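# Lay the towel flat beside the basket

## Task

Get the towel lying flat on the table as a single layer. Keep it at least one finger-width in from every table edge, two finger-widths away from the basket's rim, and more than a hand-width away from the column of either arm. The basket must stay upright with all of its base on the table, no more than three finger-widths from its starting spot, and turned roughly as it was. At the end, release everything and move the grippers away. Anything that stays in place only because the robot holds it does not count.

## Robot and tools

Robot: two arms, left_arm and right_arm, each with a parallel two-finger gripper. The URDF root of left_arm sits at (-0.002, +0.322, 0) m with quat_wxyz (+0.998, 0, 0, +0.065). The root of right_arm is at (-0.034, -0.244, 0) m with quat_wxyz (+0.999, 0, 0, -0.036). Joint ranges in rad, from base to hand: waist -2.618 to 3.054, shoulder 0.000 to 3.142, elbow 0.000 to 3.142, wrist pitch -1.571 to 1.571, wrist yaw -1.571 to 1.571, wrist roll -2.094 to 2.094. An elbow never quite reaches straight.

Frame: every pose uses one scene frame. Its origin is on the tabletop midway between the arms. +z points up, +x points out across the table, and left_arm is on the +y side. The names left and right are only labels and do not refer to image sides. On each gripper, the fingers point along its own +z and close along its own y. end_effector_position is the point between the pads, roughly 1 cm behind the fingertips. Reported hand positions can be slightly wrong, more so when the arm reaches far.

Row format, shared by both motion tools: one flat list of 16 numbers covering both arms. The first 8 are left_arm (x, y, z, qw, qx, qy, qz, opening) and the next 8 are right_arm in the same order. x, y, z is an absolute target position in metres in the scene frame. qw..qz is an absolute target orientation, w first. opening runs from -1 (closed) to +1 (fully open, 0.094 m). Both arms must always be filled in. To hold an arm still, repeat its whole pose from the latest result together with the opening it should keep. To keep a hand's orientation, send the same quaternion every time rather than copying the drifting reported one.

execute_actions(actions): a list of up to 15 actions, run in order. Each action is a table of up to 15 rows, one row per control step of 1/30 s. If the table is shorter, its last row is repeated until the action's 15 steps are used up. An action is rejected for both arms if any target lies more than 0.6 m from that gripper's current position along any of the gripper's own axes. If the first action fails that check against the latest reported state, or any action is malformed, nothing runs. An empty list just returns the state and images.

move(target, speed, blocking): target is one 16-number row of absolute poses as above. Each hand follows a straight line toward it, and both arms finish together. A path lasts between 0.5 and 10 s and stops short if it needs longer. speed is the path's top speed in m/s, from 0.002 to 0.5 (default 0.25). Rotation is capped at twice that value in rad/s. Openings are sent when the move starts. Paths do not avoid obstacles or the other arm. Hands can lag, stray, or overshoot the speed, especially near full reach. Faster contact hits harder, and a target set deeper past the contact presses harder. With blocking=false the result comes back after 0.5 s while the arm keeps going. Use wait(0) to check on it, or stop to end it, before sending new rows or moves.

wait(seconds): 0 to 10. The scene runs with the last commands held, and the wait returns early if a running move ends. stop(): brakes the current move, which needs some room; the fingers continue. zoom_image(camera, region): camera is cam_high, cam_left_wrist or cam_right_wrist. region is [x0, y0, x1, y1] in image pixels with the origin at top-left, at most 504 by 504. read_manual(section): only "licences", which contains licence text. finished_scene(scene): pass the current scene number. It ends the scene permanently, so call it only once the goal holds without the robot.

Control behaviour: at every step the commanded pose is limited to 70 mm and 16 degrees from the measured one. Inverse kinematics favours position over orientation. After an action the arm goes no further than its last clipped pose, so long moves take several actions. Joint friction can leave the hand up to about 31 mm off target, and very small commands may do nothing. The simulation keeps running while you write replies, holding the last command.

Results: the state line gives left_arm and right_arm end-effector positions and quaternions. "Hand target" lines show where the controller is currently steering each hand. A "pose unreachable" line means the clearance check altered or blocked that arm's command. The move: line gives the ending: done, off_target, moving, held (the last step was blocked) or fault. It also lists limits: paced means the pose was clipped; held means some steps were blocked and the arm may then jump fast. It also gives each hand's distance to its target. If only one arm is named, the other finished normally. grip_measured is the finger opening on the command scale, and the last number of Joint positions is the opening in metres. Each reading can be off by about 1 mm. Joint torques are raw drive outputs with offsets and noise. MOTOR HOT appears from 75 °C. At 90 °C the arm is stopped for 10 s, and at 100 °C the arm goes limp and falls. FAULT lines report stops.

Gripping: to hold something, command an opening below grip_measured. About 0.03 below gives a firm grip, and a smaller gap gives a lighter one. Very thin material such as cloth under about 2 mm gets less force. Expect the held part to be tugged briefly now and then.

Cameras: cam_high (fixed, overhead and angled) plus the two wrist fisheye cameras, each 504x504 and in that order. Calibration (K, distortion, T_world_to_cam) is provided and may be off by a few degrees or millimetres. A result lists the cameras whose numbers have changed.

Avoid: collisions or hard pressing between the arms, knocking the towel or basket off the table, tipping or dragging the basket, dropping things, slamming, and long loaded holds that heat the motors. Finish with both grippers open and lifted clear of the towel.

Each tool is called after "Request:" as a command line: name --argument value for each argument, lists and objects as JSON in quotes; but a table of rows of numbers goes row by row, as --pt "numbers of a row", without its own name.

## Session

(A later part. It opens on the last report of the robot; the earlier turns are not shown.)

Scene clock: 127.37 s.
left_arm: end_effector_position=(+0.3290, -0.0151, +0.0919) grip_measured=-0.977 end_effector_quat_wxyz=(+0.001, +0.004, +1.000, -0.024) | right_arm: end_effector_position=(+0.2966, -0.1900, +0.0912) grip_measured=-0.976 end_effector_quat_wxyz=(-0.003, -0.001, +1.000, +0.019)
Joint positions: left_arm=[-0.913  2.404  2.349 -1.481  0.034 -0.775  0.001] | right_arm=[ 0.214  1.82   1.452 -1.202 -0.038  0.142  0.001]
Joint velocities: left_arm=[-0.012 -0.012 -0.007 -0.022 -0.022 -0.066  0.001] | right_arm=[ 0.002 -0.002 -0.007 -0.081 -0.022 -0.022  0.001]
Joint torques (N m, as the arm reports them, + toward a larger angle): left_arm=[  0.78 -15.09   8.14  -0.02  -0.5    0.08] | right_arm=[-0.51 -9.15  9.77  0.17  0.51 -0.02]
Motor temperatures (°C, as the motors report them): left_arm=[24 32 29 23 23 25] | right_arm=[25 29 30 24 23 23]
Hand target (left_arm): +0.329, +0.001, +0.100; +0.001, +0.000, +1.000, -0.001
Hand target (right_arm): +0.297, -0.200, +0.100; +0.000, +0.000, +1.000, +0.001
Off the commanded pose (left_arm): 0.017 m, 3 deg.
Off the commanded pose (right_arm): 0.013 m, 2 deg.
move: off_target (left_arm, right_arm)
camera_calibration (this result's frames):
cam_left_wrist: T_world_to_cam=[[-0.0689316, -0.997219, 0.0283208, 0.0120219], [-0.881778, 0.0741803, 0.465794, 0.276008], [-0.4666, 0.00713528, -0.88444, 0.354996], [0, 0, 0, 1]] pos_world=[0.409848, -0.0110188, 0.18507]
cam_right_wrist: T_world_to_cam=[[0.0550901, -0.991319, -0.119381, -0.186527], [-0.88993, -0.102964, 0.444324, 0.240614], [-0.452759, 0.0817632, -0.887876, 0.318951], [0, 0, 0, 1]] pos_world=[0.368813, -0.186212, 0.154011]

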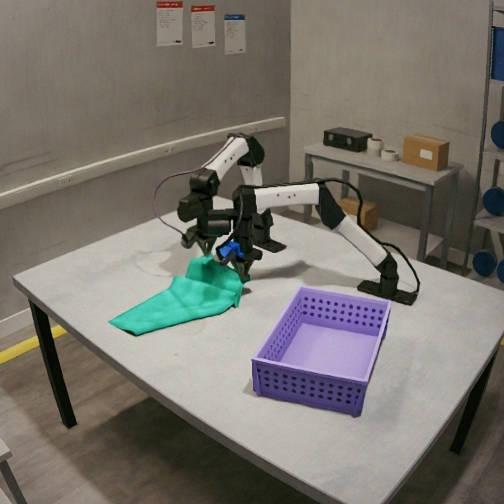

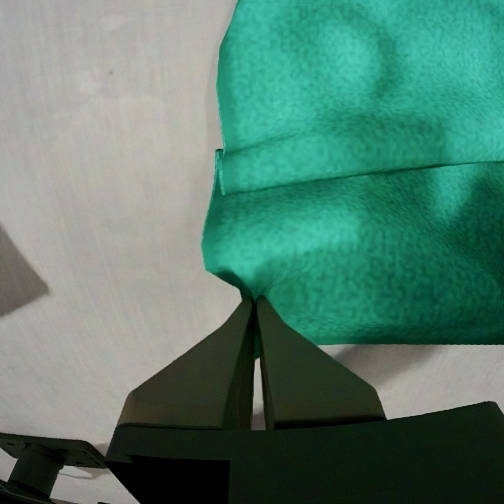

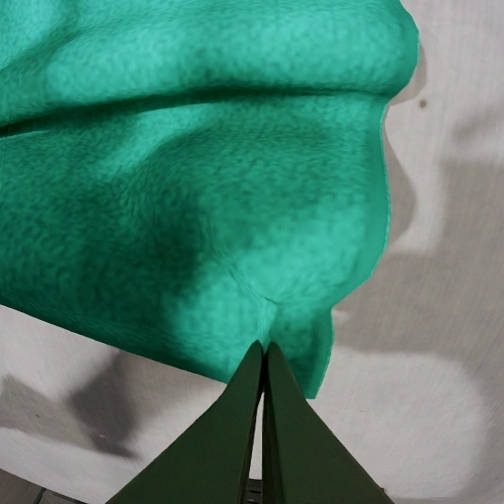

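Request:
move --target '[0.22,0.04,0.55,0.64,0,0.77,0,-1,0.2,-0.14,0.55,0.64,0,0.77,0,-1]' --speed 0.15

Request:
move --target '[0.42,0.04,0.38,0.6,0,0.8,0,-1,0.4,-0.14,0.38,0.6,0,0.8,0,-1]' --speed 0.15

Request:
move --target '[0.58,0.04,0.2,0.57,0,0.82,0,-1,0.56,-0.14,0.2,0.57,0,0.82,0,-1]' --speed 0.15

Request:
move --target '[0.66,0.04,0.04,0.57,0,0.82,0,-1,0.65,-0.14,0.04,0.57,0,0.82,0,-1]' --speed 0.12

Scene clock: 140.60 s.
left_arm: end_effector_position=(+0.2185, +0.0448, +0.5414) grip_measured=-0.977 end_effector_quat_wxyz=(+0.661, +0.024, +0.750, -0.026) | right_arm: end_effector_position=(+0.2017, -0.1373, +0.5364) grip_measured=-0.976 end_effector_quat_wxyz=(+0.629, -0.018, +0.777, -0.011)
Joint positions: left_arm=[-1.514  1.911  2.855 -1.405 -1.284 -0.452  0.001] | right_arm=[ 1.073  1.318  2.227 -1.283  0.964  0.271  0.001]
Joint velocities: left_arm=[-0.032  0.012 -0.017  0.066 -0.051  0.051  0.001] | right_arm=[-0.012 -0.002  0.017 -0.095 -0.007  0.007  0.001]
Joint torques (N m, as the arm reports them, + toward a larger angle): left_arm=[-0.74 -7.25  5.79  1.61 -0.71  0.08] | right_arm=[ 0.77 -0.7   7.66  2.4   0.6  -0.03]
Motor temperatures (°C, as the motors report them): left_arm=[24 36 29 23 23 25] | right_arm=[25 29 31 24 24 23]
Hand target (left_arm): +0.217, +0.049, +0.549; +0.668, +0.011, +0.744, -0.029
Hand target (right_arm): +0.201, -0.142, +0.547; +0.641, -0.003, +0.768, -0.012
Off the commanded pose (left_arm): 0.010 m, 5 deg.
Off the commanded pose (right_arm): 0.014 m, 3 deg.
elbow stopped short (left arm): the move would have taken joint 3 (elbow) straighter than the controller allows; a more bent joint 3 avoids this.
move: off_target (left_arm, right_arm)
camera_calibration (this result's frames):
cam_left_wrist: T_world_to_cam=[[-0.0575335, -0.996796, -0.0555675, 0.0943276], [-0.573176, 0.0785526, -0.815659, 0.590932], [0.81741, -0.0150778, -0.575859, 0.253956], [0, 0, 0, 1]] pos_world=[0.136548, 0.0514352, 0.633483]
cam_right_wrist: T_world_to_cam=[[0.104314, -0.991642, 0.0759203, -0.190621], [-0.617439, -0.124416, -0.776718, 0.560832], [0.779672, 0.0341461, -0.625257, 0.271022], [0, 0, 0, 1]] pos_world=[0.154855, -0.128506, 0.619539]

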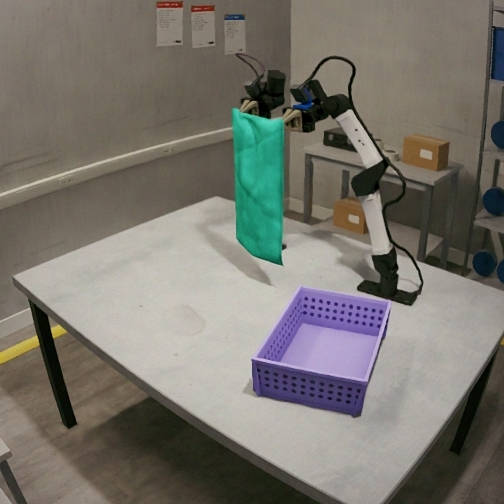

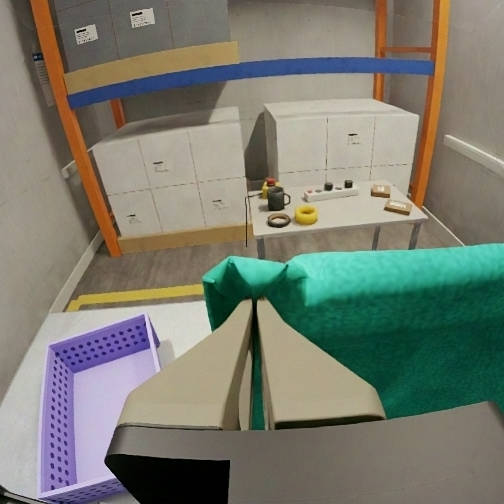

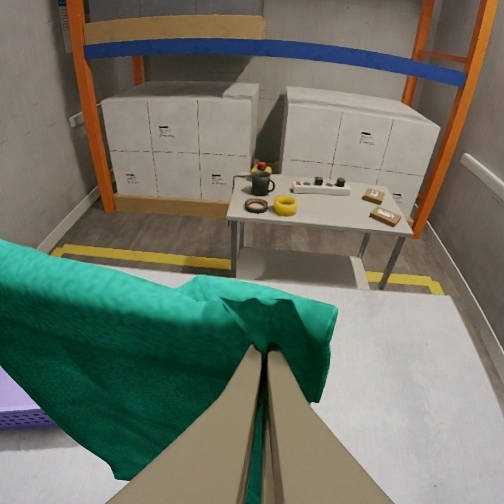

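Scene clock: 142.90 s.
left_arm: end_effector_position=(+0.4132, +0.0330, +0.3904) grip_measured=-0.977 end_effector_quat_wxyz=(+0.606, +0.003, +0.796, -0.003) | right_arm: end_effector_position=(+0.3964, -0.1347, +0.3840) grip_measured=-0.976 end_effector_quat_wxyz=(+0.596, +0.001, +0.803, +0.007)
Joint positions: left_arm=[-0.987  1.791  1.932 -0.536 -0.807 -0.294  0.001] | right_arm=[ 0.457  1.412  1.504 -0.405  0.359  0.126  0.001]
Joint velocities: left_arm=[-0.022  0.002  0.002 -0.022 -0.066 -0.095 -0.001] | right_arm=[-0.007 -0.012 -0.022 -0.007 -0.037  0.022  0.   ]
Joint torques (N m, as the arm reports them, + toward a larger angle): left_arm=[ 0.88 -9.39  6.98  1.99 -0.32  0.05] | right_arm=[-0.51 -5.61  7.37  2.74  0.11 -0.08]
Motor temperatures (°C, as the motors report them): left_arm=[24 36 29 24 23 25] | right_arm=[25 28 31 25 24 23]
Hand target (left_arm): +0.420, +0.035, +0.384; +0.605, +0.001, +0.796, +0.003
Hand target (right_arm): +0.400, -0.138, +0.380; +0.598, +0.001, +0.801, +0.002
Off the commanded pose (left_arm): 0.014 m, 1 deg.
Off the commanded pose (right_arm): 0.008 m, 1 deg.
move: off_target (left_arm)
camera_calibration (this result's frames):
cam_left_wrist: T_world_to_cam=[[-0.00498745, -0.997965, -0.063569, 0.0668135], [-0.6875, 0.0495848, -0.724489, 0.592783], [0.726167, 0.0400903, -0.686348, 0.0867244], [0, 0, 0, 1]] pos_world=[0.344895, 0.0338077, 0.493235]
cam_right_wrist: T_world_to_cam=[[0.100365, -0.994807, 0.016894, -0.172998], [-0.681078, -0.0810709, -0.727709, 0.575187], [0.7253, 0.0615301, -0.685678, 0.0722786], [0, 0, 0, 1]] pos_world=[0.356686, -0.129916, 0.471051]

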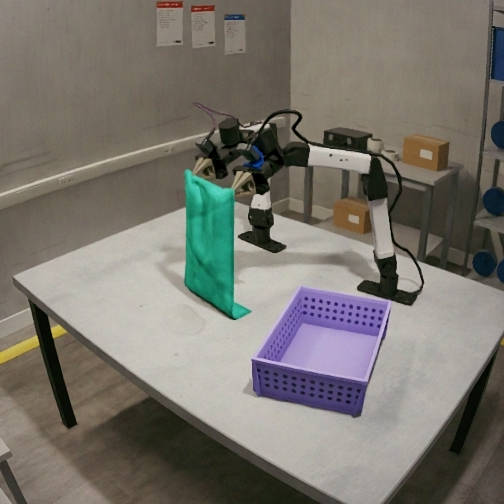

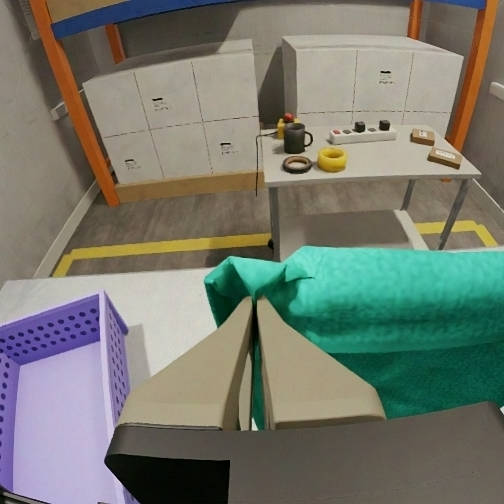

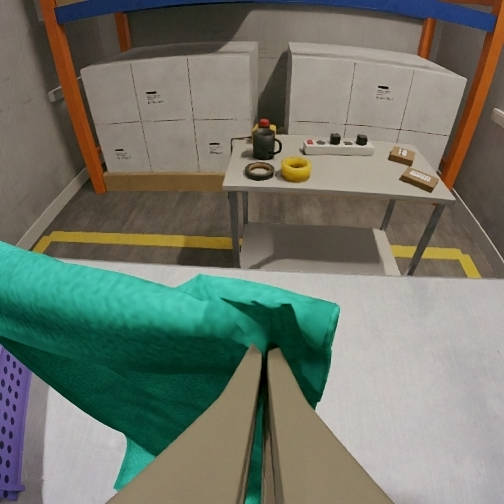

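Scene clock: 145.20 s.
left_arm: end_effector_position=(+0.5732, +0.0300, +0.1975) grip_measured=-0.977 end_effector_quat_wxyz=(+0.564, +0.010, +0.825, +0.000) | right_arm: end_effector_position=(+0.5518, -0.1323, +0.1869) grip_measured=-0.976 end_effector_quat_wxyz=(+0.554, -0.005, +0.832, +0.005)
Joint positions: left_arm=[-0.74   2.261  1.919 -0.098 -0.552 -0.23   0.001] | right_arm=[0.322 2.005 1.482 0.117 0.218 0.095 0.001]
Joint velocities: left_arm=[ 0.002 -0.002 -0.002 -0.022 -0.051 -0.066 -0.   ] | right_arm=[-0.017 -0.012 -0.017 -0.051  0.066 -0.007 -0.   ]
Joint torques (N m, as the arm reports them, + toward a larger angle): left_arm=[  1.04 -13.78  10.03   2.    -0.34   0.05] | right_arm=[ -0.7  -10.96  11.71   2.68   0.23  -0.03]
Motor temperatures (°C, as the motors report them): left_arm=[24 36 29 24 23 25] | right_arm=[25 29 31 26 24 23]
Hand target (left_arm): +0.582, +0.037, +0.201; +0.573, +0.001, +0.820, +0.003
Hand target (right_arm): +0.560, -0.139, +0.200; +0.571, +0.000, +0.821, +0.001
Off the commanded pose (left_arm): 0.012 m, 1 deg.
Off the commanded pose (right_arm): 0.017 m, 2 deg.
move: off_target (left_arm, right_arm)
camera_calibration (this result's frames):
cam_left_wrist: T_world_to_cam=[[-0.0196624, -0.996947, -0.0755612, 0.06313], [-0.756759, 0.0642307, -0.650531, 0.587929], [0.653398, 0.0443906, -0.755712, -0.106489], [0, 0, 0, 1]] pos_world=[0.515741, 0.0299014, 0.306761]
cam_right_wrist: T_world_to_cam=[[0.110152, -0.99377, 0.0169703, -0.188174], [-0.751522, -0.09445, -0.652912, 0.560935], [0.650447, 0.0591659, -0.757244, -0.121333], [0, 0, 0, 1]] pos_world=[0.521204, -0.126842, 0.277556]

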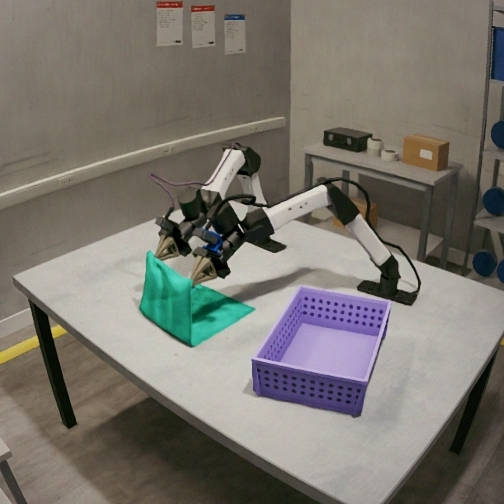

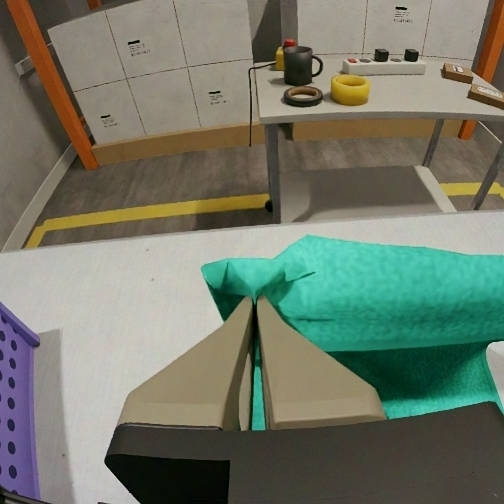

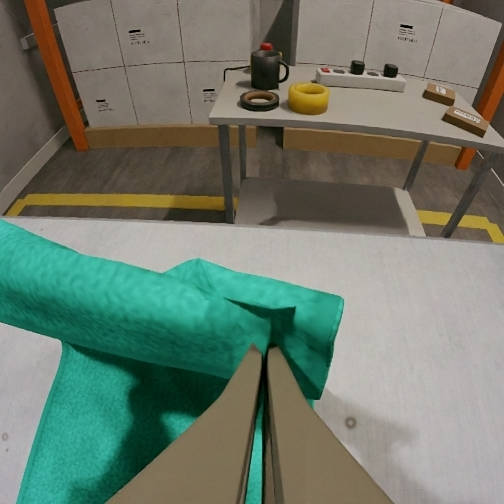

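Scene clock: 147.23 s.
left_arm: end_effector_position=(+0.6549, +0.0282, +0.0480) grip_measured=-0.977 end_effector_quat_wxyz=(+0.573, +0.005, +0.819, -0.008) | right_arm: end_effector_position=(+0.6433, -0.1318, +0.0366) grip_measured=-0.976 end_effector_quat_wxyz=(+0.563, -0.003, +0.827, +0.005)
Joint positions: left_arm=[-0.661  2.762  2.217  0.149 -0.477 -0.198  0.001] | right_arm=[0.282 2.577 1.807 0.387 0.186 0.079 0.001]
Joint velocities: left_arm=[-0.007  0.007 -0.002  0.007  0.007 -0.037 -0.   ] | right_arm=[ 0.007 -0.007 -0.002 -0.037 -0.007  0.022  0.001]
Joint torques (N m, as the arm reports them, + toward a larger angle): left_arm=[  1.12 -15.79   9.7    1.88  -0.28   0.05] | right_arm=[ -0.61 -13.89  11.24   2.57   0.12  -0.01]
Motor temperatures (°C, as the motors report them): left_arm=[24 37 29 25 23 25] | right_arm=[25 29 31 26 24 23]
Hand target (left_arm): +0.661, +0.039, +0.040; +0.571, +0.001, +0.821, +0.001
Hand target (right_arm): +0.650, -0.139, +0.040; +0.571, +0.000, +0.821, -0.000
Off the commanded pose (left_arm): 0.015 m, 1 deg.
Off the commanded pose (right_arm): 0.011 m, 1 deg.
move: off_target (left_arm, right_arm)
camera_calibration (this result's frames):
cam_left_wrist: T_world_to_cam=[[-0.0185831, -0.998214, -0.0567775, 0.0500408], [-0.742893, 0.0517913, -0.667403, 0.544676], [0.669152, 0.0297772, -0.742529, -0.283256], [0, 0, 0, 1]] pos_world=[0.595108, 0.0301765, 0.156034]
cam_right_wrist: T_world_to_cam=[[0.105231, -0.994317, 0.0161324, -0.192077], [-0.738496, -0.0890009, -0.668358, 0.524505], [0.665995, 0.0584185, -0.743665, -0.305339], [0, 0, 0, 1]] pos_world=[0.610912, -0.126466, 0.126586]

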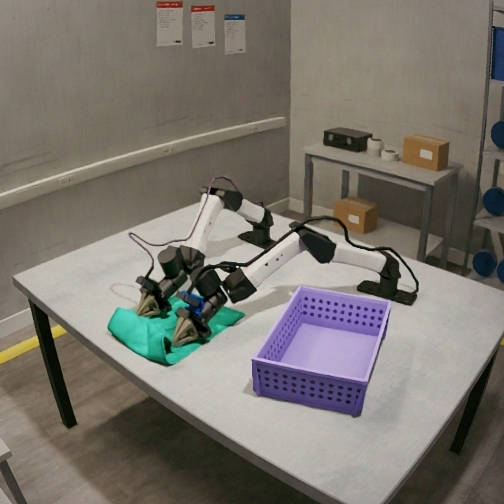

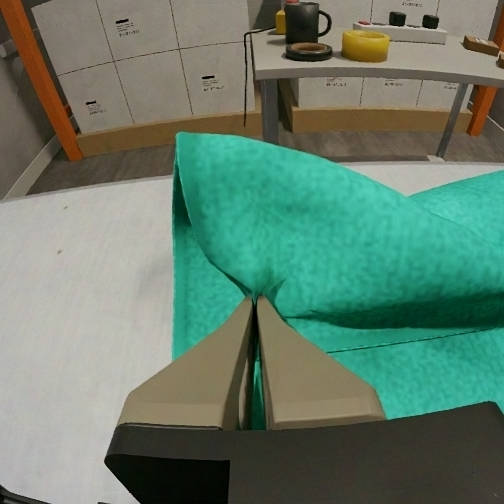

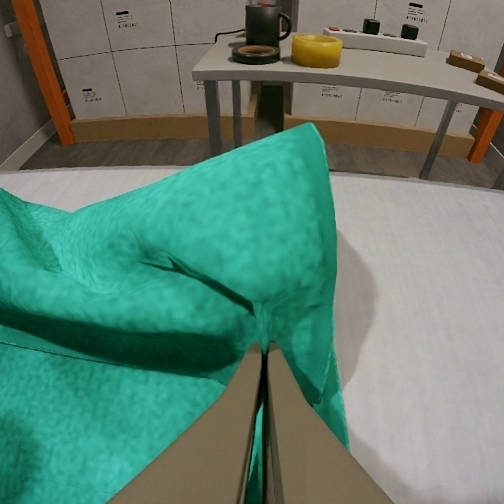

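Request:
move --target '[0.54,0.03,0.48,0.7,0,0.71,0,-1,0.54,-0.15,0.48,0.7,0,0.71,0,-1]' --speed 0.15

Request:
move --target '[0.36,0.06,0.22,0.4,0,0.92,0,-1,0.35,-0.12,0.22,0.4,0,0.92,0,-1]' --speed 0.15

Request:
move --target '[0.14,0.1,0.03,0,0,1,0,-1,0.12,-0.08,0.03,0,0,1,0,-1]' --speed 0.12

Request:
move --target '[0.14,0.1,0.03,0,0,1,0,0,0.12,-0.08,0.03,0,0,1,0,0]'

Request:
move --target '[0.14,0.15,0.22,0.13,0,1,0,-1,0.15,-0.25,0.25,0.15,0,1,0,0]'

Scene clock: 162.27 s.
left_arm: end_effector_position=(+0.5334, +0.0316, +0.4807) grip_measured=-0.977 end_effector_quat_wxyz=(+0.712, +0.010, +0.702, -0.019) | right_arm: end_effector_position=(+0.5394, -0.1437, +0.4727) grip_measured=-0.976 end_effector_quat_wxyz=(+0.697, -0.009, +0.717, +0.011)
Joint positions: left_arm=[-0.792  2.338  2.855 -0.499 -0.62  -0.002  0.001] | right_arm=[ 0.305  1.952  2.213 -0.291  0.205  0.01   0.001]
Joint velocities: left_arm=[-0.017 -0.007 -0.002 -0.081  0.022  0.022 -0.   ] | right_arm=[ 0.012  0.012 -0.002  0.066 -0.081  0.081  0.001]
Joint torques (N m, as the arm reports them, + toward a larger angle): left_arm=[ -0.19 -12.73   8.33   1.74  -0.44   0.03] | right_arm=[ 0.02 -9.84 10.99  2.44  0.42 -0.02]
Motor temperatures (°C, as the motors report them): left_arm=[24 42 31 27 23 25] | right_arm=[25 34 32 28 23 23]
Hand target (left_arm): +0.534, +0.036, +0.479; +0.710, +0.003, +0.704, -0.006
Hand target (right_arm): +0.540, -0.151, +0.480; +0.702, +0.001, +0.712, -0.002
Off the commanded pose (left_arm): 0.007 m, 3 deg.
Off the commanded pose (right_arm): 0.010 m, 2 deg.
elbow stopped short (left arm): the move would have taken joint 3 (elbow) straighter than the controller allows; a more bent joint 3 avoids this.
move: off_target (left_arm)
camera_calibration (this result's frames):
cam_left_wrist: T_world_to_cam=[[-0.0201595, -0.998645, -0.0479729, 0.0723992], [-0.454832, 0.0518905, -0.889064, 0.695911], [0.890349, 0.0038965, -0.455262, -0.136046], [0, 0, 0, 1]] pos_world=[0.439111, 0.03672, 0.560246]
cam_right_wrist: T_world_to_cam=[[0.111882, -0.992535, 0.048547, -0.21865], [-0.465863, -0.0955411, -0.879684, 0.690177], [0.877755, 0.0758049, -0.473075, -0.15079], [0, 0, 0, 1]] pos_world=[0.478348, -0.139647, 0.546418]

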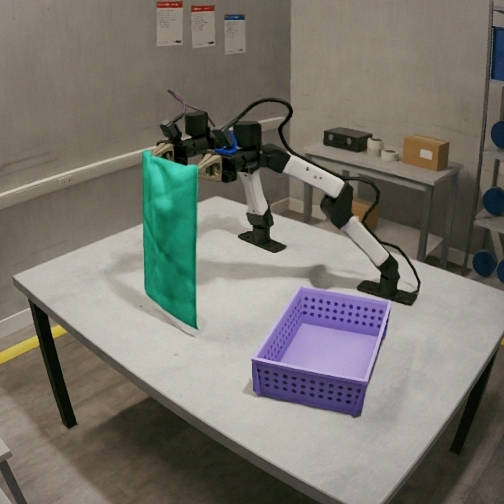

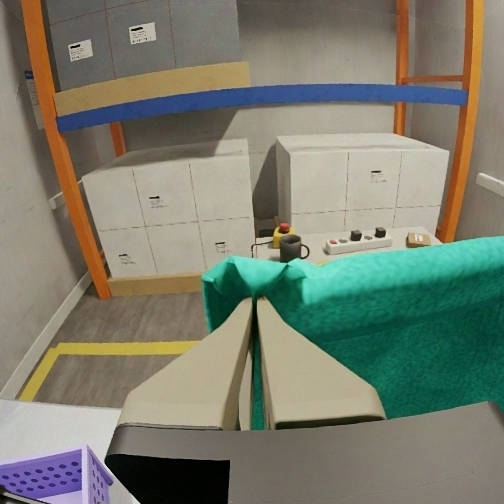

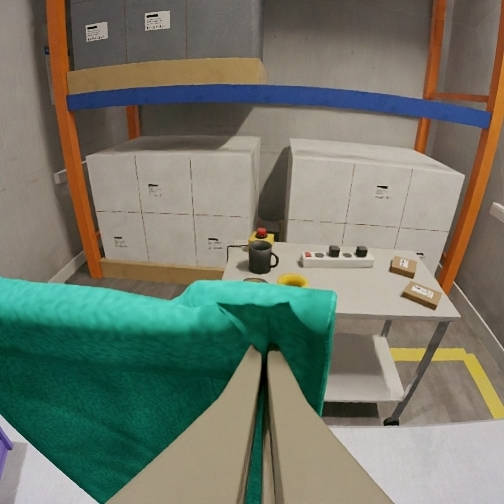

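Scene clock: 165.27 s.
left_arm: end_effector_position=(+0.3748, +0.0517, +0.2197) grip_measured=-0.977 end_effector_quat_wxyz=(+0.405, -0.006, +0.914, -0.005) | right_arm: end_effector_position=(+0.3560, -0.1163, +0.2243) grip_measured=-0.976 end_effector_quat_wxyz=(+0.403, -0.010, +0.915, +0.013)
Joint positions: left_arm=[-0.954  1.764  1.61  -0.77  -0.571 -0.641  0.001] | right_arm=[ 0.507  1.444  1.272 -0.609  0.286  0.293  0.001]
Joint velocities: left_arm=[-0.012 -0.002  0.007  0.007 -0.037 -0.037 -0.001] | right_arm=[-0.012 -0.002 -0.022 -0.007 -0.022 -0.007  0.001]
Joint torques (N m, as the arm reports them, + toward a larger angle): left_arm=[ -0.75 -11.87   6.53   1.15  -0.5   -0.1 ] | right_arm=[ 0.65 -7.56  7.22  1.92  0.52  0.26]
Motor temperatures (°C, as the motors report them): left_arm=[24 43 31 28 23 25] | right_arm=[25 33 32 28 23 23]
Hand target (left_arm): +0.366, +0.057, +0.218; +0.398, -0.003, +0.917, +0.002
Hand target (right_arm): +0.349, -0.122, +0.221; +0.399, -0.004, +0.917, +0.003
Off the commanded pose (left_arm): 0.017 m, 1 deg.
Off the commanded pose (right_arm): 0.008 m, 2 deg.
move: off_target (left_arm)
camera_calibration (this result's frames):
cam_left_wrist: T_world_to_cam=[[-0.018902, -0.998867, -0.0436725, 0.0753818], [-0.940568, 0.0325786, -0.338039, 0.452613], [0.339079, 0.0346874, -0.940118, 0.197769], [0, 0, 0, 1]] pos_world=[0.360079, 0.0536908, 0.34222]
cam_right_wrist: T_world_to_cam=[[0.125779, -0.991612, -0.0297594, -0.146125], [-0.926703, -0.106732, -0.360318, 0.435056], [0.354119, 0.0728986, -0.932355, 0.179757], [0, 0, 0, 1]] pos_world=[0.357892, -0.111569, 0.320008]

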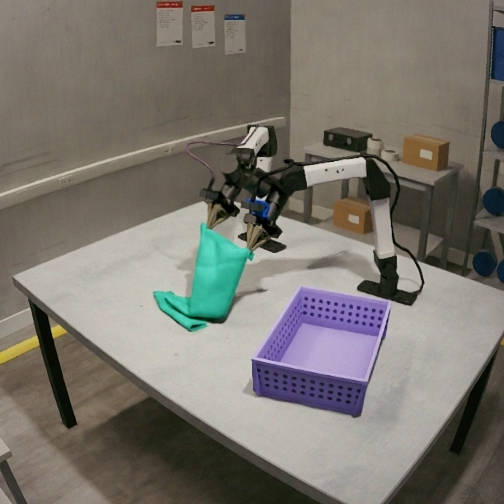

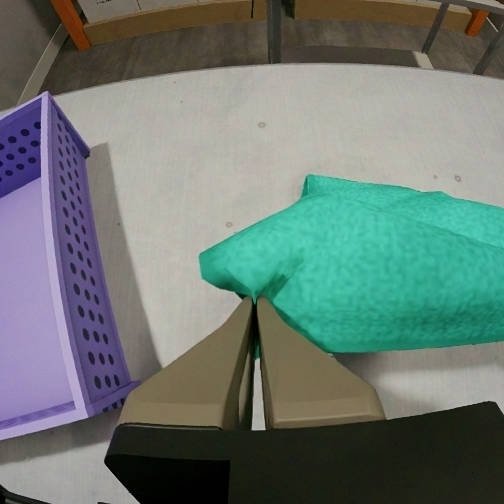

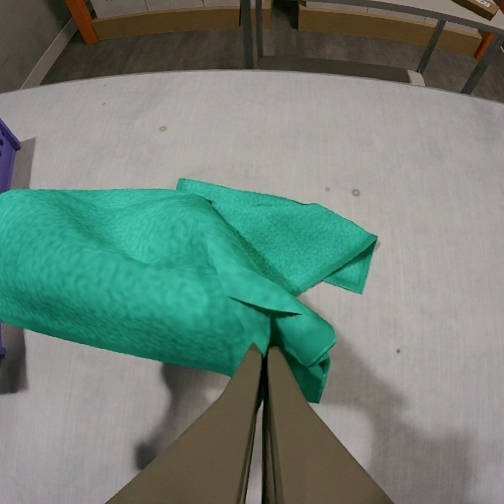

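Scene clock: 169.13 s.
left_arm: end_effector_position=(+0.1606, +0.0797, +0.0340) grip_measured=-0.977 end_effector_quat_wxyz=(+0.024, -0.006, +0.999, -0.032) | right_arm: end_effector_position=(+0.2006, -0.0722, +0.1042) grip_measured=-0.976 end_effector_quat_wxyz=(+0.130, -0.023, +0.990, +0.050)
Joint positions: left_arm=[-1.113  1.643  1.005 -0.853 -0.004 -0.994  0.001] | right_arm=[ 0.75   1.403  1.032 -0.931  0.078  0.621  0.001]
Joint velocities: left_arm=[-0.002 -0.022  0.007 -0.022 -0.007  0.007  0.001] | right_arm=[-0.007 -0.002  0.012 -0.007  0.007 -0.007 -0.   ]
Joint torques (N m, as the arm reports them, + toward a larger angle): left_arm=[-1.1  -7.72  4.18  0.04 -0.18 -0.04] | right_arm=[-0.65 -5.2   8.3   1.21  0.55  0.02]
Motor temperatures (°C, as the motors report them): left_arm=[24 42 30 27 23 25] | right_arm=[25 33 32 27 24 23]
Hand target (left_arm): +0.143, +0.099, +0.026; -0.001, -0.002, +1.000, +0.003
Hand target (right_arm): +0.207, -0.078, +0.106; +0.144, -0.017, +0.989, +0.040
Off the commanded pose (left_arm): 0.029 m, 5 deg.
Off the commanded pose (right_arm): 0.110 m, 16 deg; position clipped at the last step of the last action.
move: held (right_arm), off_target (left_arm); limits=paced,held; held on 45 of 116 steps (right_arm), including the last (right_arm)
pose unreachable (right arm): on one or more control steps of this call, first in action 0 (counted from 0), this arm could not follow its commanded pose, so it was not sent that pose on those steps. On the call's last step it was still not sent that pose. It may still have moved: this result reports where it is.
cause: the commanded pose would bring a part of the arm too close to another arm (this arm's wrist (the part past joint 4) and the other arm's wrist (the part past joint 4)).
camera_calibration (this result's frames):
cam_left_wrist: T_world_to_cam=[[-0.0496387, -0.997901, 0.0415835, 0.0931113], [-0.903627, 0.0626061, 0.42372, 0.153259], [-0.425434, -0.0165431, -0.904838, 0.220489], [0, 0, 0, 1]] pos_world=[0.236914, 0.0869686, 0.130696]
cam_right_wrist: T_world_to_cam=[[0.132243, -0.978749, -0.156725, -0.0735884], [-0.969288, -0.160766, 0.186107, 0.200201], [-0.207348, 0.1273, -0.969949, 0.240076], [0, 0, 0, 1]] pos_world=[0.253563, -0.0704009, 0.18407]

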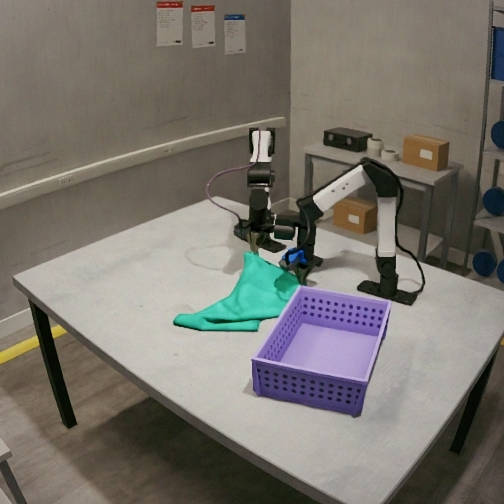

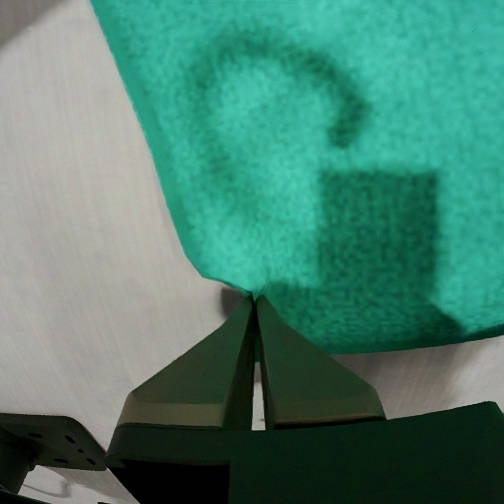

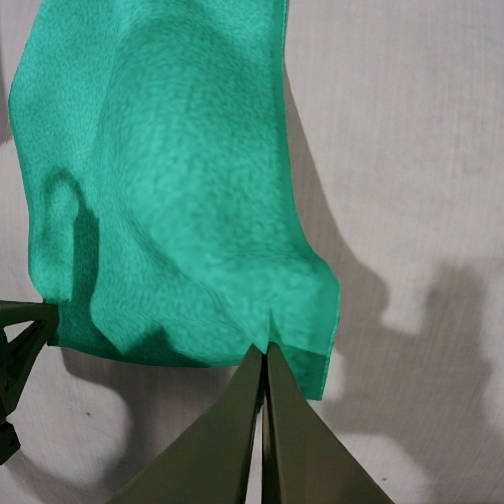

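Scene clock: 170.07 s.
left_arm: end_effector_position=(+0.1503, +0.0950, +0.0279) grip_measured=-0.003 end_effector_quat_wxyz=(+0.006, -0.006, +1.000, -0.005) | right_arm: end_effector_position=(+0.1737, -0.0731, +0.0823) grip_measured=-0.003 end_effector_quat_wxyz=(+0.092, -0.023, +0.995, +0.036)
Joint positions: left_arm=[-1.113  1.643  0.982 -0.895 -0.004 -0.994  0.047] | right_arm=[ 0.801  1.405  0.964 -0.942  0.065  0.677  0.047]
Joint velocities: left_arm=[-0.007  0.012 -0.007  0.007 -0.022 -0.037 -0.   ] | right_arm=[ 0.007 -0.012  0.007 -0.022  0.022  0.066  0.   ]
Joint torques (N m, as the arm reports them, + toward a larger angle): left_arm=[-1.48 -9.21  5.02  0.27 -0.16 -0.08] | right_arm=[-0.01 -4.99  8.55  1.02  0.17  0.01]
Motor temperatures (°C, as the motors report them): left_arm=[24 42 30 27 23 25] | right_arm=[25 32 32 27 24 23]
Hand target (left_arm): +0.141, +0.100, +0.029; +0.000, +0.000, +1.000, +0.000
Hand target (right_arm): +0.178, -0.072, +0.085; +0.099, -0.022, +0.994, +0.040
Off the commanded pose (left_arm): 0.012 m, 1 deg.
Off the commanded pose (right_arm): 0.075 m, 12 deg.
move: held (right_arm), off_target (left_arm); limits=held; held on 17 of 28 steps (right_arm), including the last (right_arm)
pose unreachable (right arm): on one or more control steps of this call, first in action 0 (counted from 0), this arm could not follow its commanded pose, so it was not sent that pose on those steps. On the call's last step it was still not sent that pose. It may still have moved: this result reports where it is.
cause: the commanded pose would bring a part of the arm too close to another arm (this arm's wrist (the part past joint 4) and the other arm's wrist (the part past joint 4)).
camera_calibration (this result's frames):
cam_left_wrist: T_world_to_cam=[[-0.0490835, -0.998733, -0.0111148, 0.109601], [-0.887539, 0.0385093, 0.45912, 0.144513], [-0.45811, 0.0324, -0.888305, 0.210711], [0, 0, 0, 1]] pos_world=[0.23017, 0.0970704, 0.122045]
cam_right_wrist: T_world_to_cam=[[0.120862, -0.983171, -0.136993, -0.0742677], [-0.952374, -0.153767, 0.263323, 0.169272], [-0.279957, 0.0986428, -0.954931, 0.222622], [0, 0, 0, 1]] pos_world=[0.23251, -0.0689495, 0.157841]

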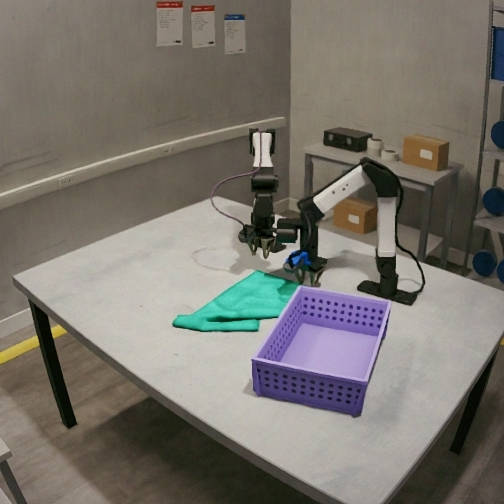

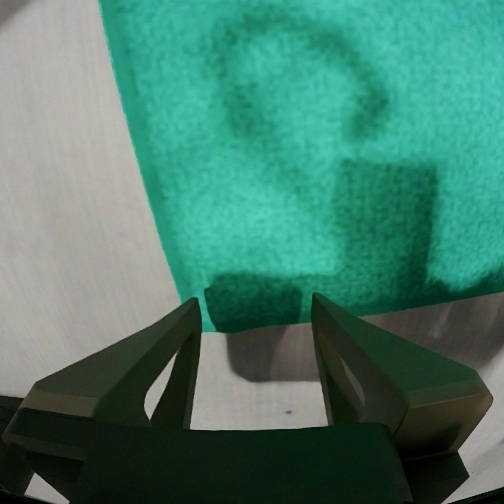

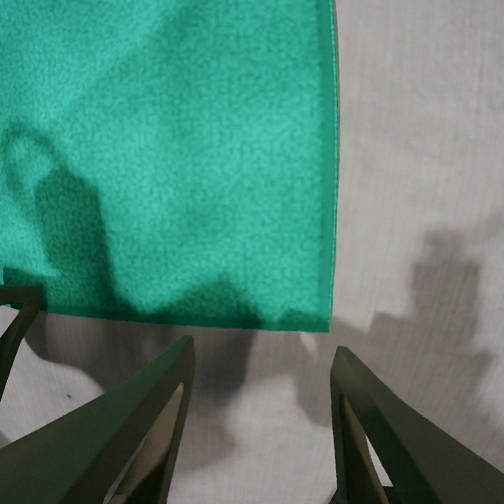

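Scene clock: 171.80 s.
left_arm: end_effector_position=(+0.1422, +0.1506, +0.2142) grip_measured=-0.996 end_effector_quat_wxyz=(+0.125, -0.003, +0.992, -0.002) | right_arm: end_effector_position=(+0.1516, -0.2484, +0.2432) grip_measured=-0.003 end_effector_quat_wxyz=(+0.151, +0.003, +0.989, -0.000)
Joint positions: left_arm=[-1.165  1.306  1.413 -1.543 -0.214 -1.025  0.   ] | right_arm=[ 0.043  1.086  1.391 -1.573 -0.007 -0.021  0.047]
Joint velocities: left_arm=[-0.007 -0.022 -0.007 -0.066 -0.022 -0.007 -0.001] | right_arm=[-0.002 -0.002  0.002  0.007 -0.007 -0.037 -0.001]
Joint torques (N m, as the arm reports them, + toward a larger angle): left_arm=[-1.16 -5.38  7.72  0.46 -0.36 -0.07] | right_arm=[-0.47 -1.26  9.25  1.05 -0.06 -0.06]
Motor temperatures (°C, as the motors report them): left_arm=[24 42 30 26 23 25] | right_arm=[25 32 32 27 23 23]
Hand target (left_arm): +0.139, +0.153, +0.220; +0.130, +0.000, +0.992, -0.005
Hand target (right_arm): +0.150, -0.248, +0.249; +0.157, +0.001, +0.988, +0.003
Off the commanded pose (left_arm): 0.006 m, 1 deg.
Off the commanded pose (right_arm): 0.007 m, 0 deg.
joint sent to its limit (left arm) — the command would take joint 4 (wrist pitch) past its lower limit, so that joint was sent only as far as its limit.
joint sent to its limit (right arm) — the command would take joint 4 (wrist pitch) past its lower limit, so that joint was sent only as far as its limit.
move: done
camera_calibration (this result's frames):
cam_left_wrist: T_world_to_cam=[[-0.0496199, -0.998332, -0.0295288, 0.170748], [-0.970988, 0.0412942, 0.235535, 0.108942], [-0.233923, 0.0403593, -0.971417, 0.355399], [0, 0, 0, 1]] pos_world=[0.19739, 0.15162, 0.324623]
cam_right_wrist: T_world_to_cam=[[0.070645, -0.995584, -0.0618263, -0.235671], [-0.984511, -0.0795612, 0.156229, 0.128247], [-0.160458, 0.0498318, -0.985784, 0.364666], [0, 0, 0, 1]] pos_world=[0.201424, -0.242599, 0.324875]

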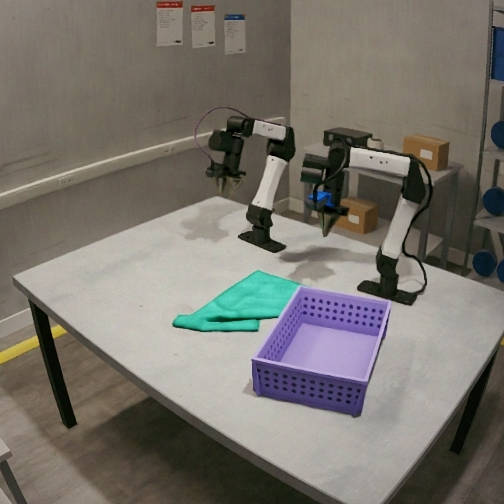

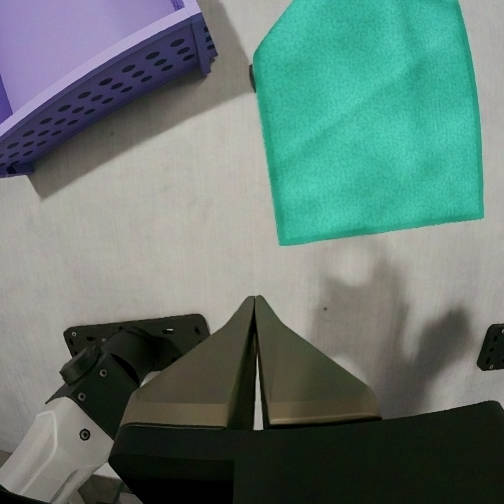

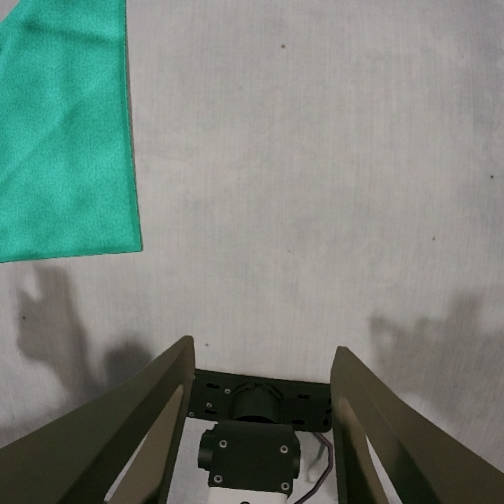

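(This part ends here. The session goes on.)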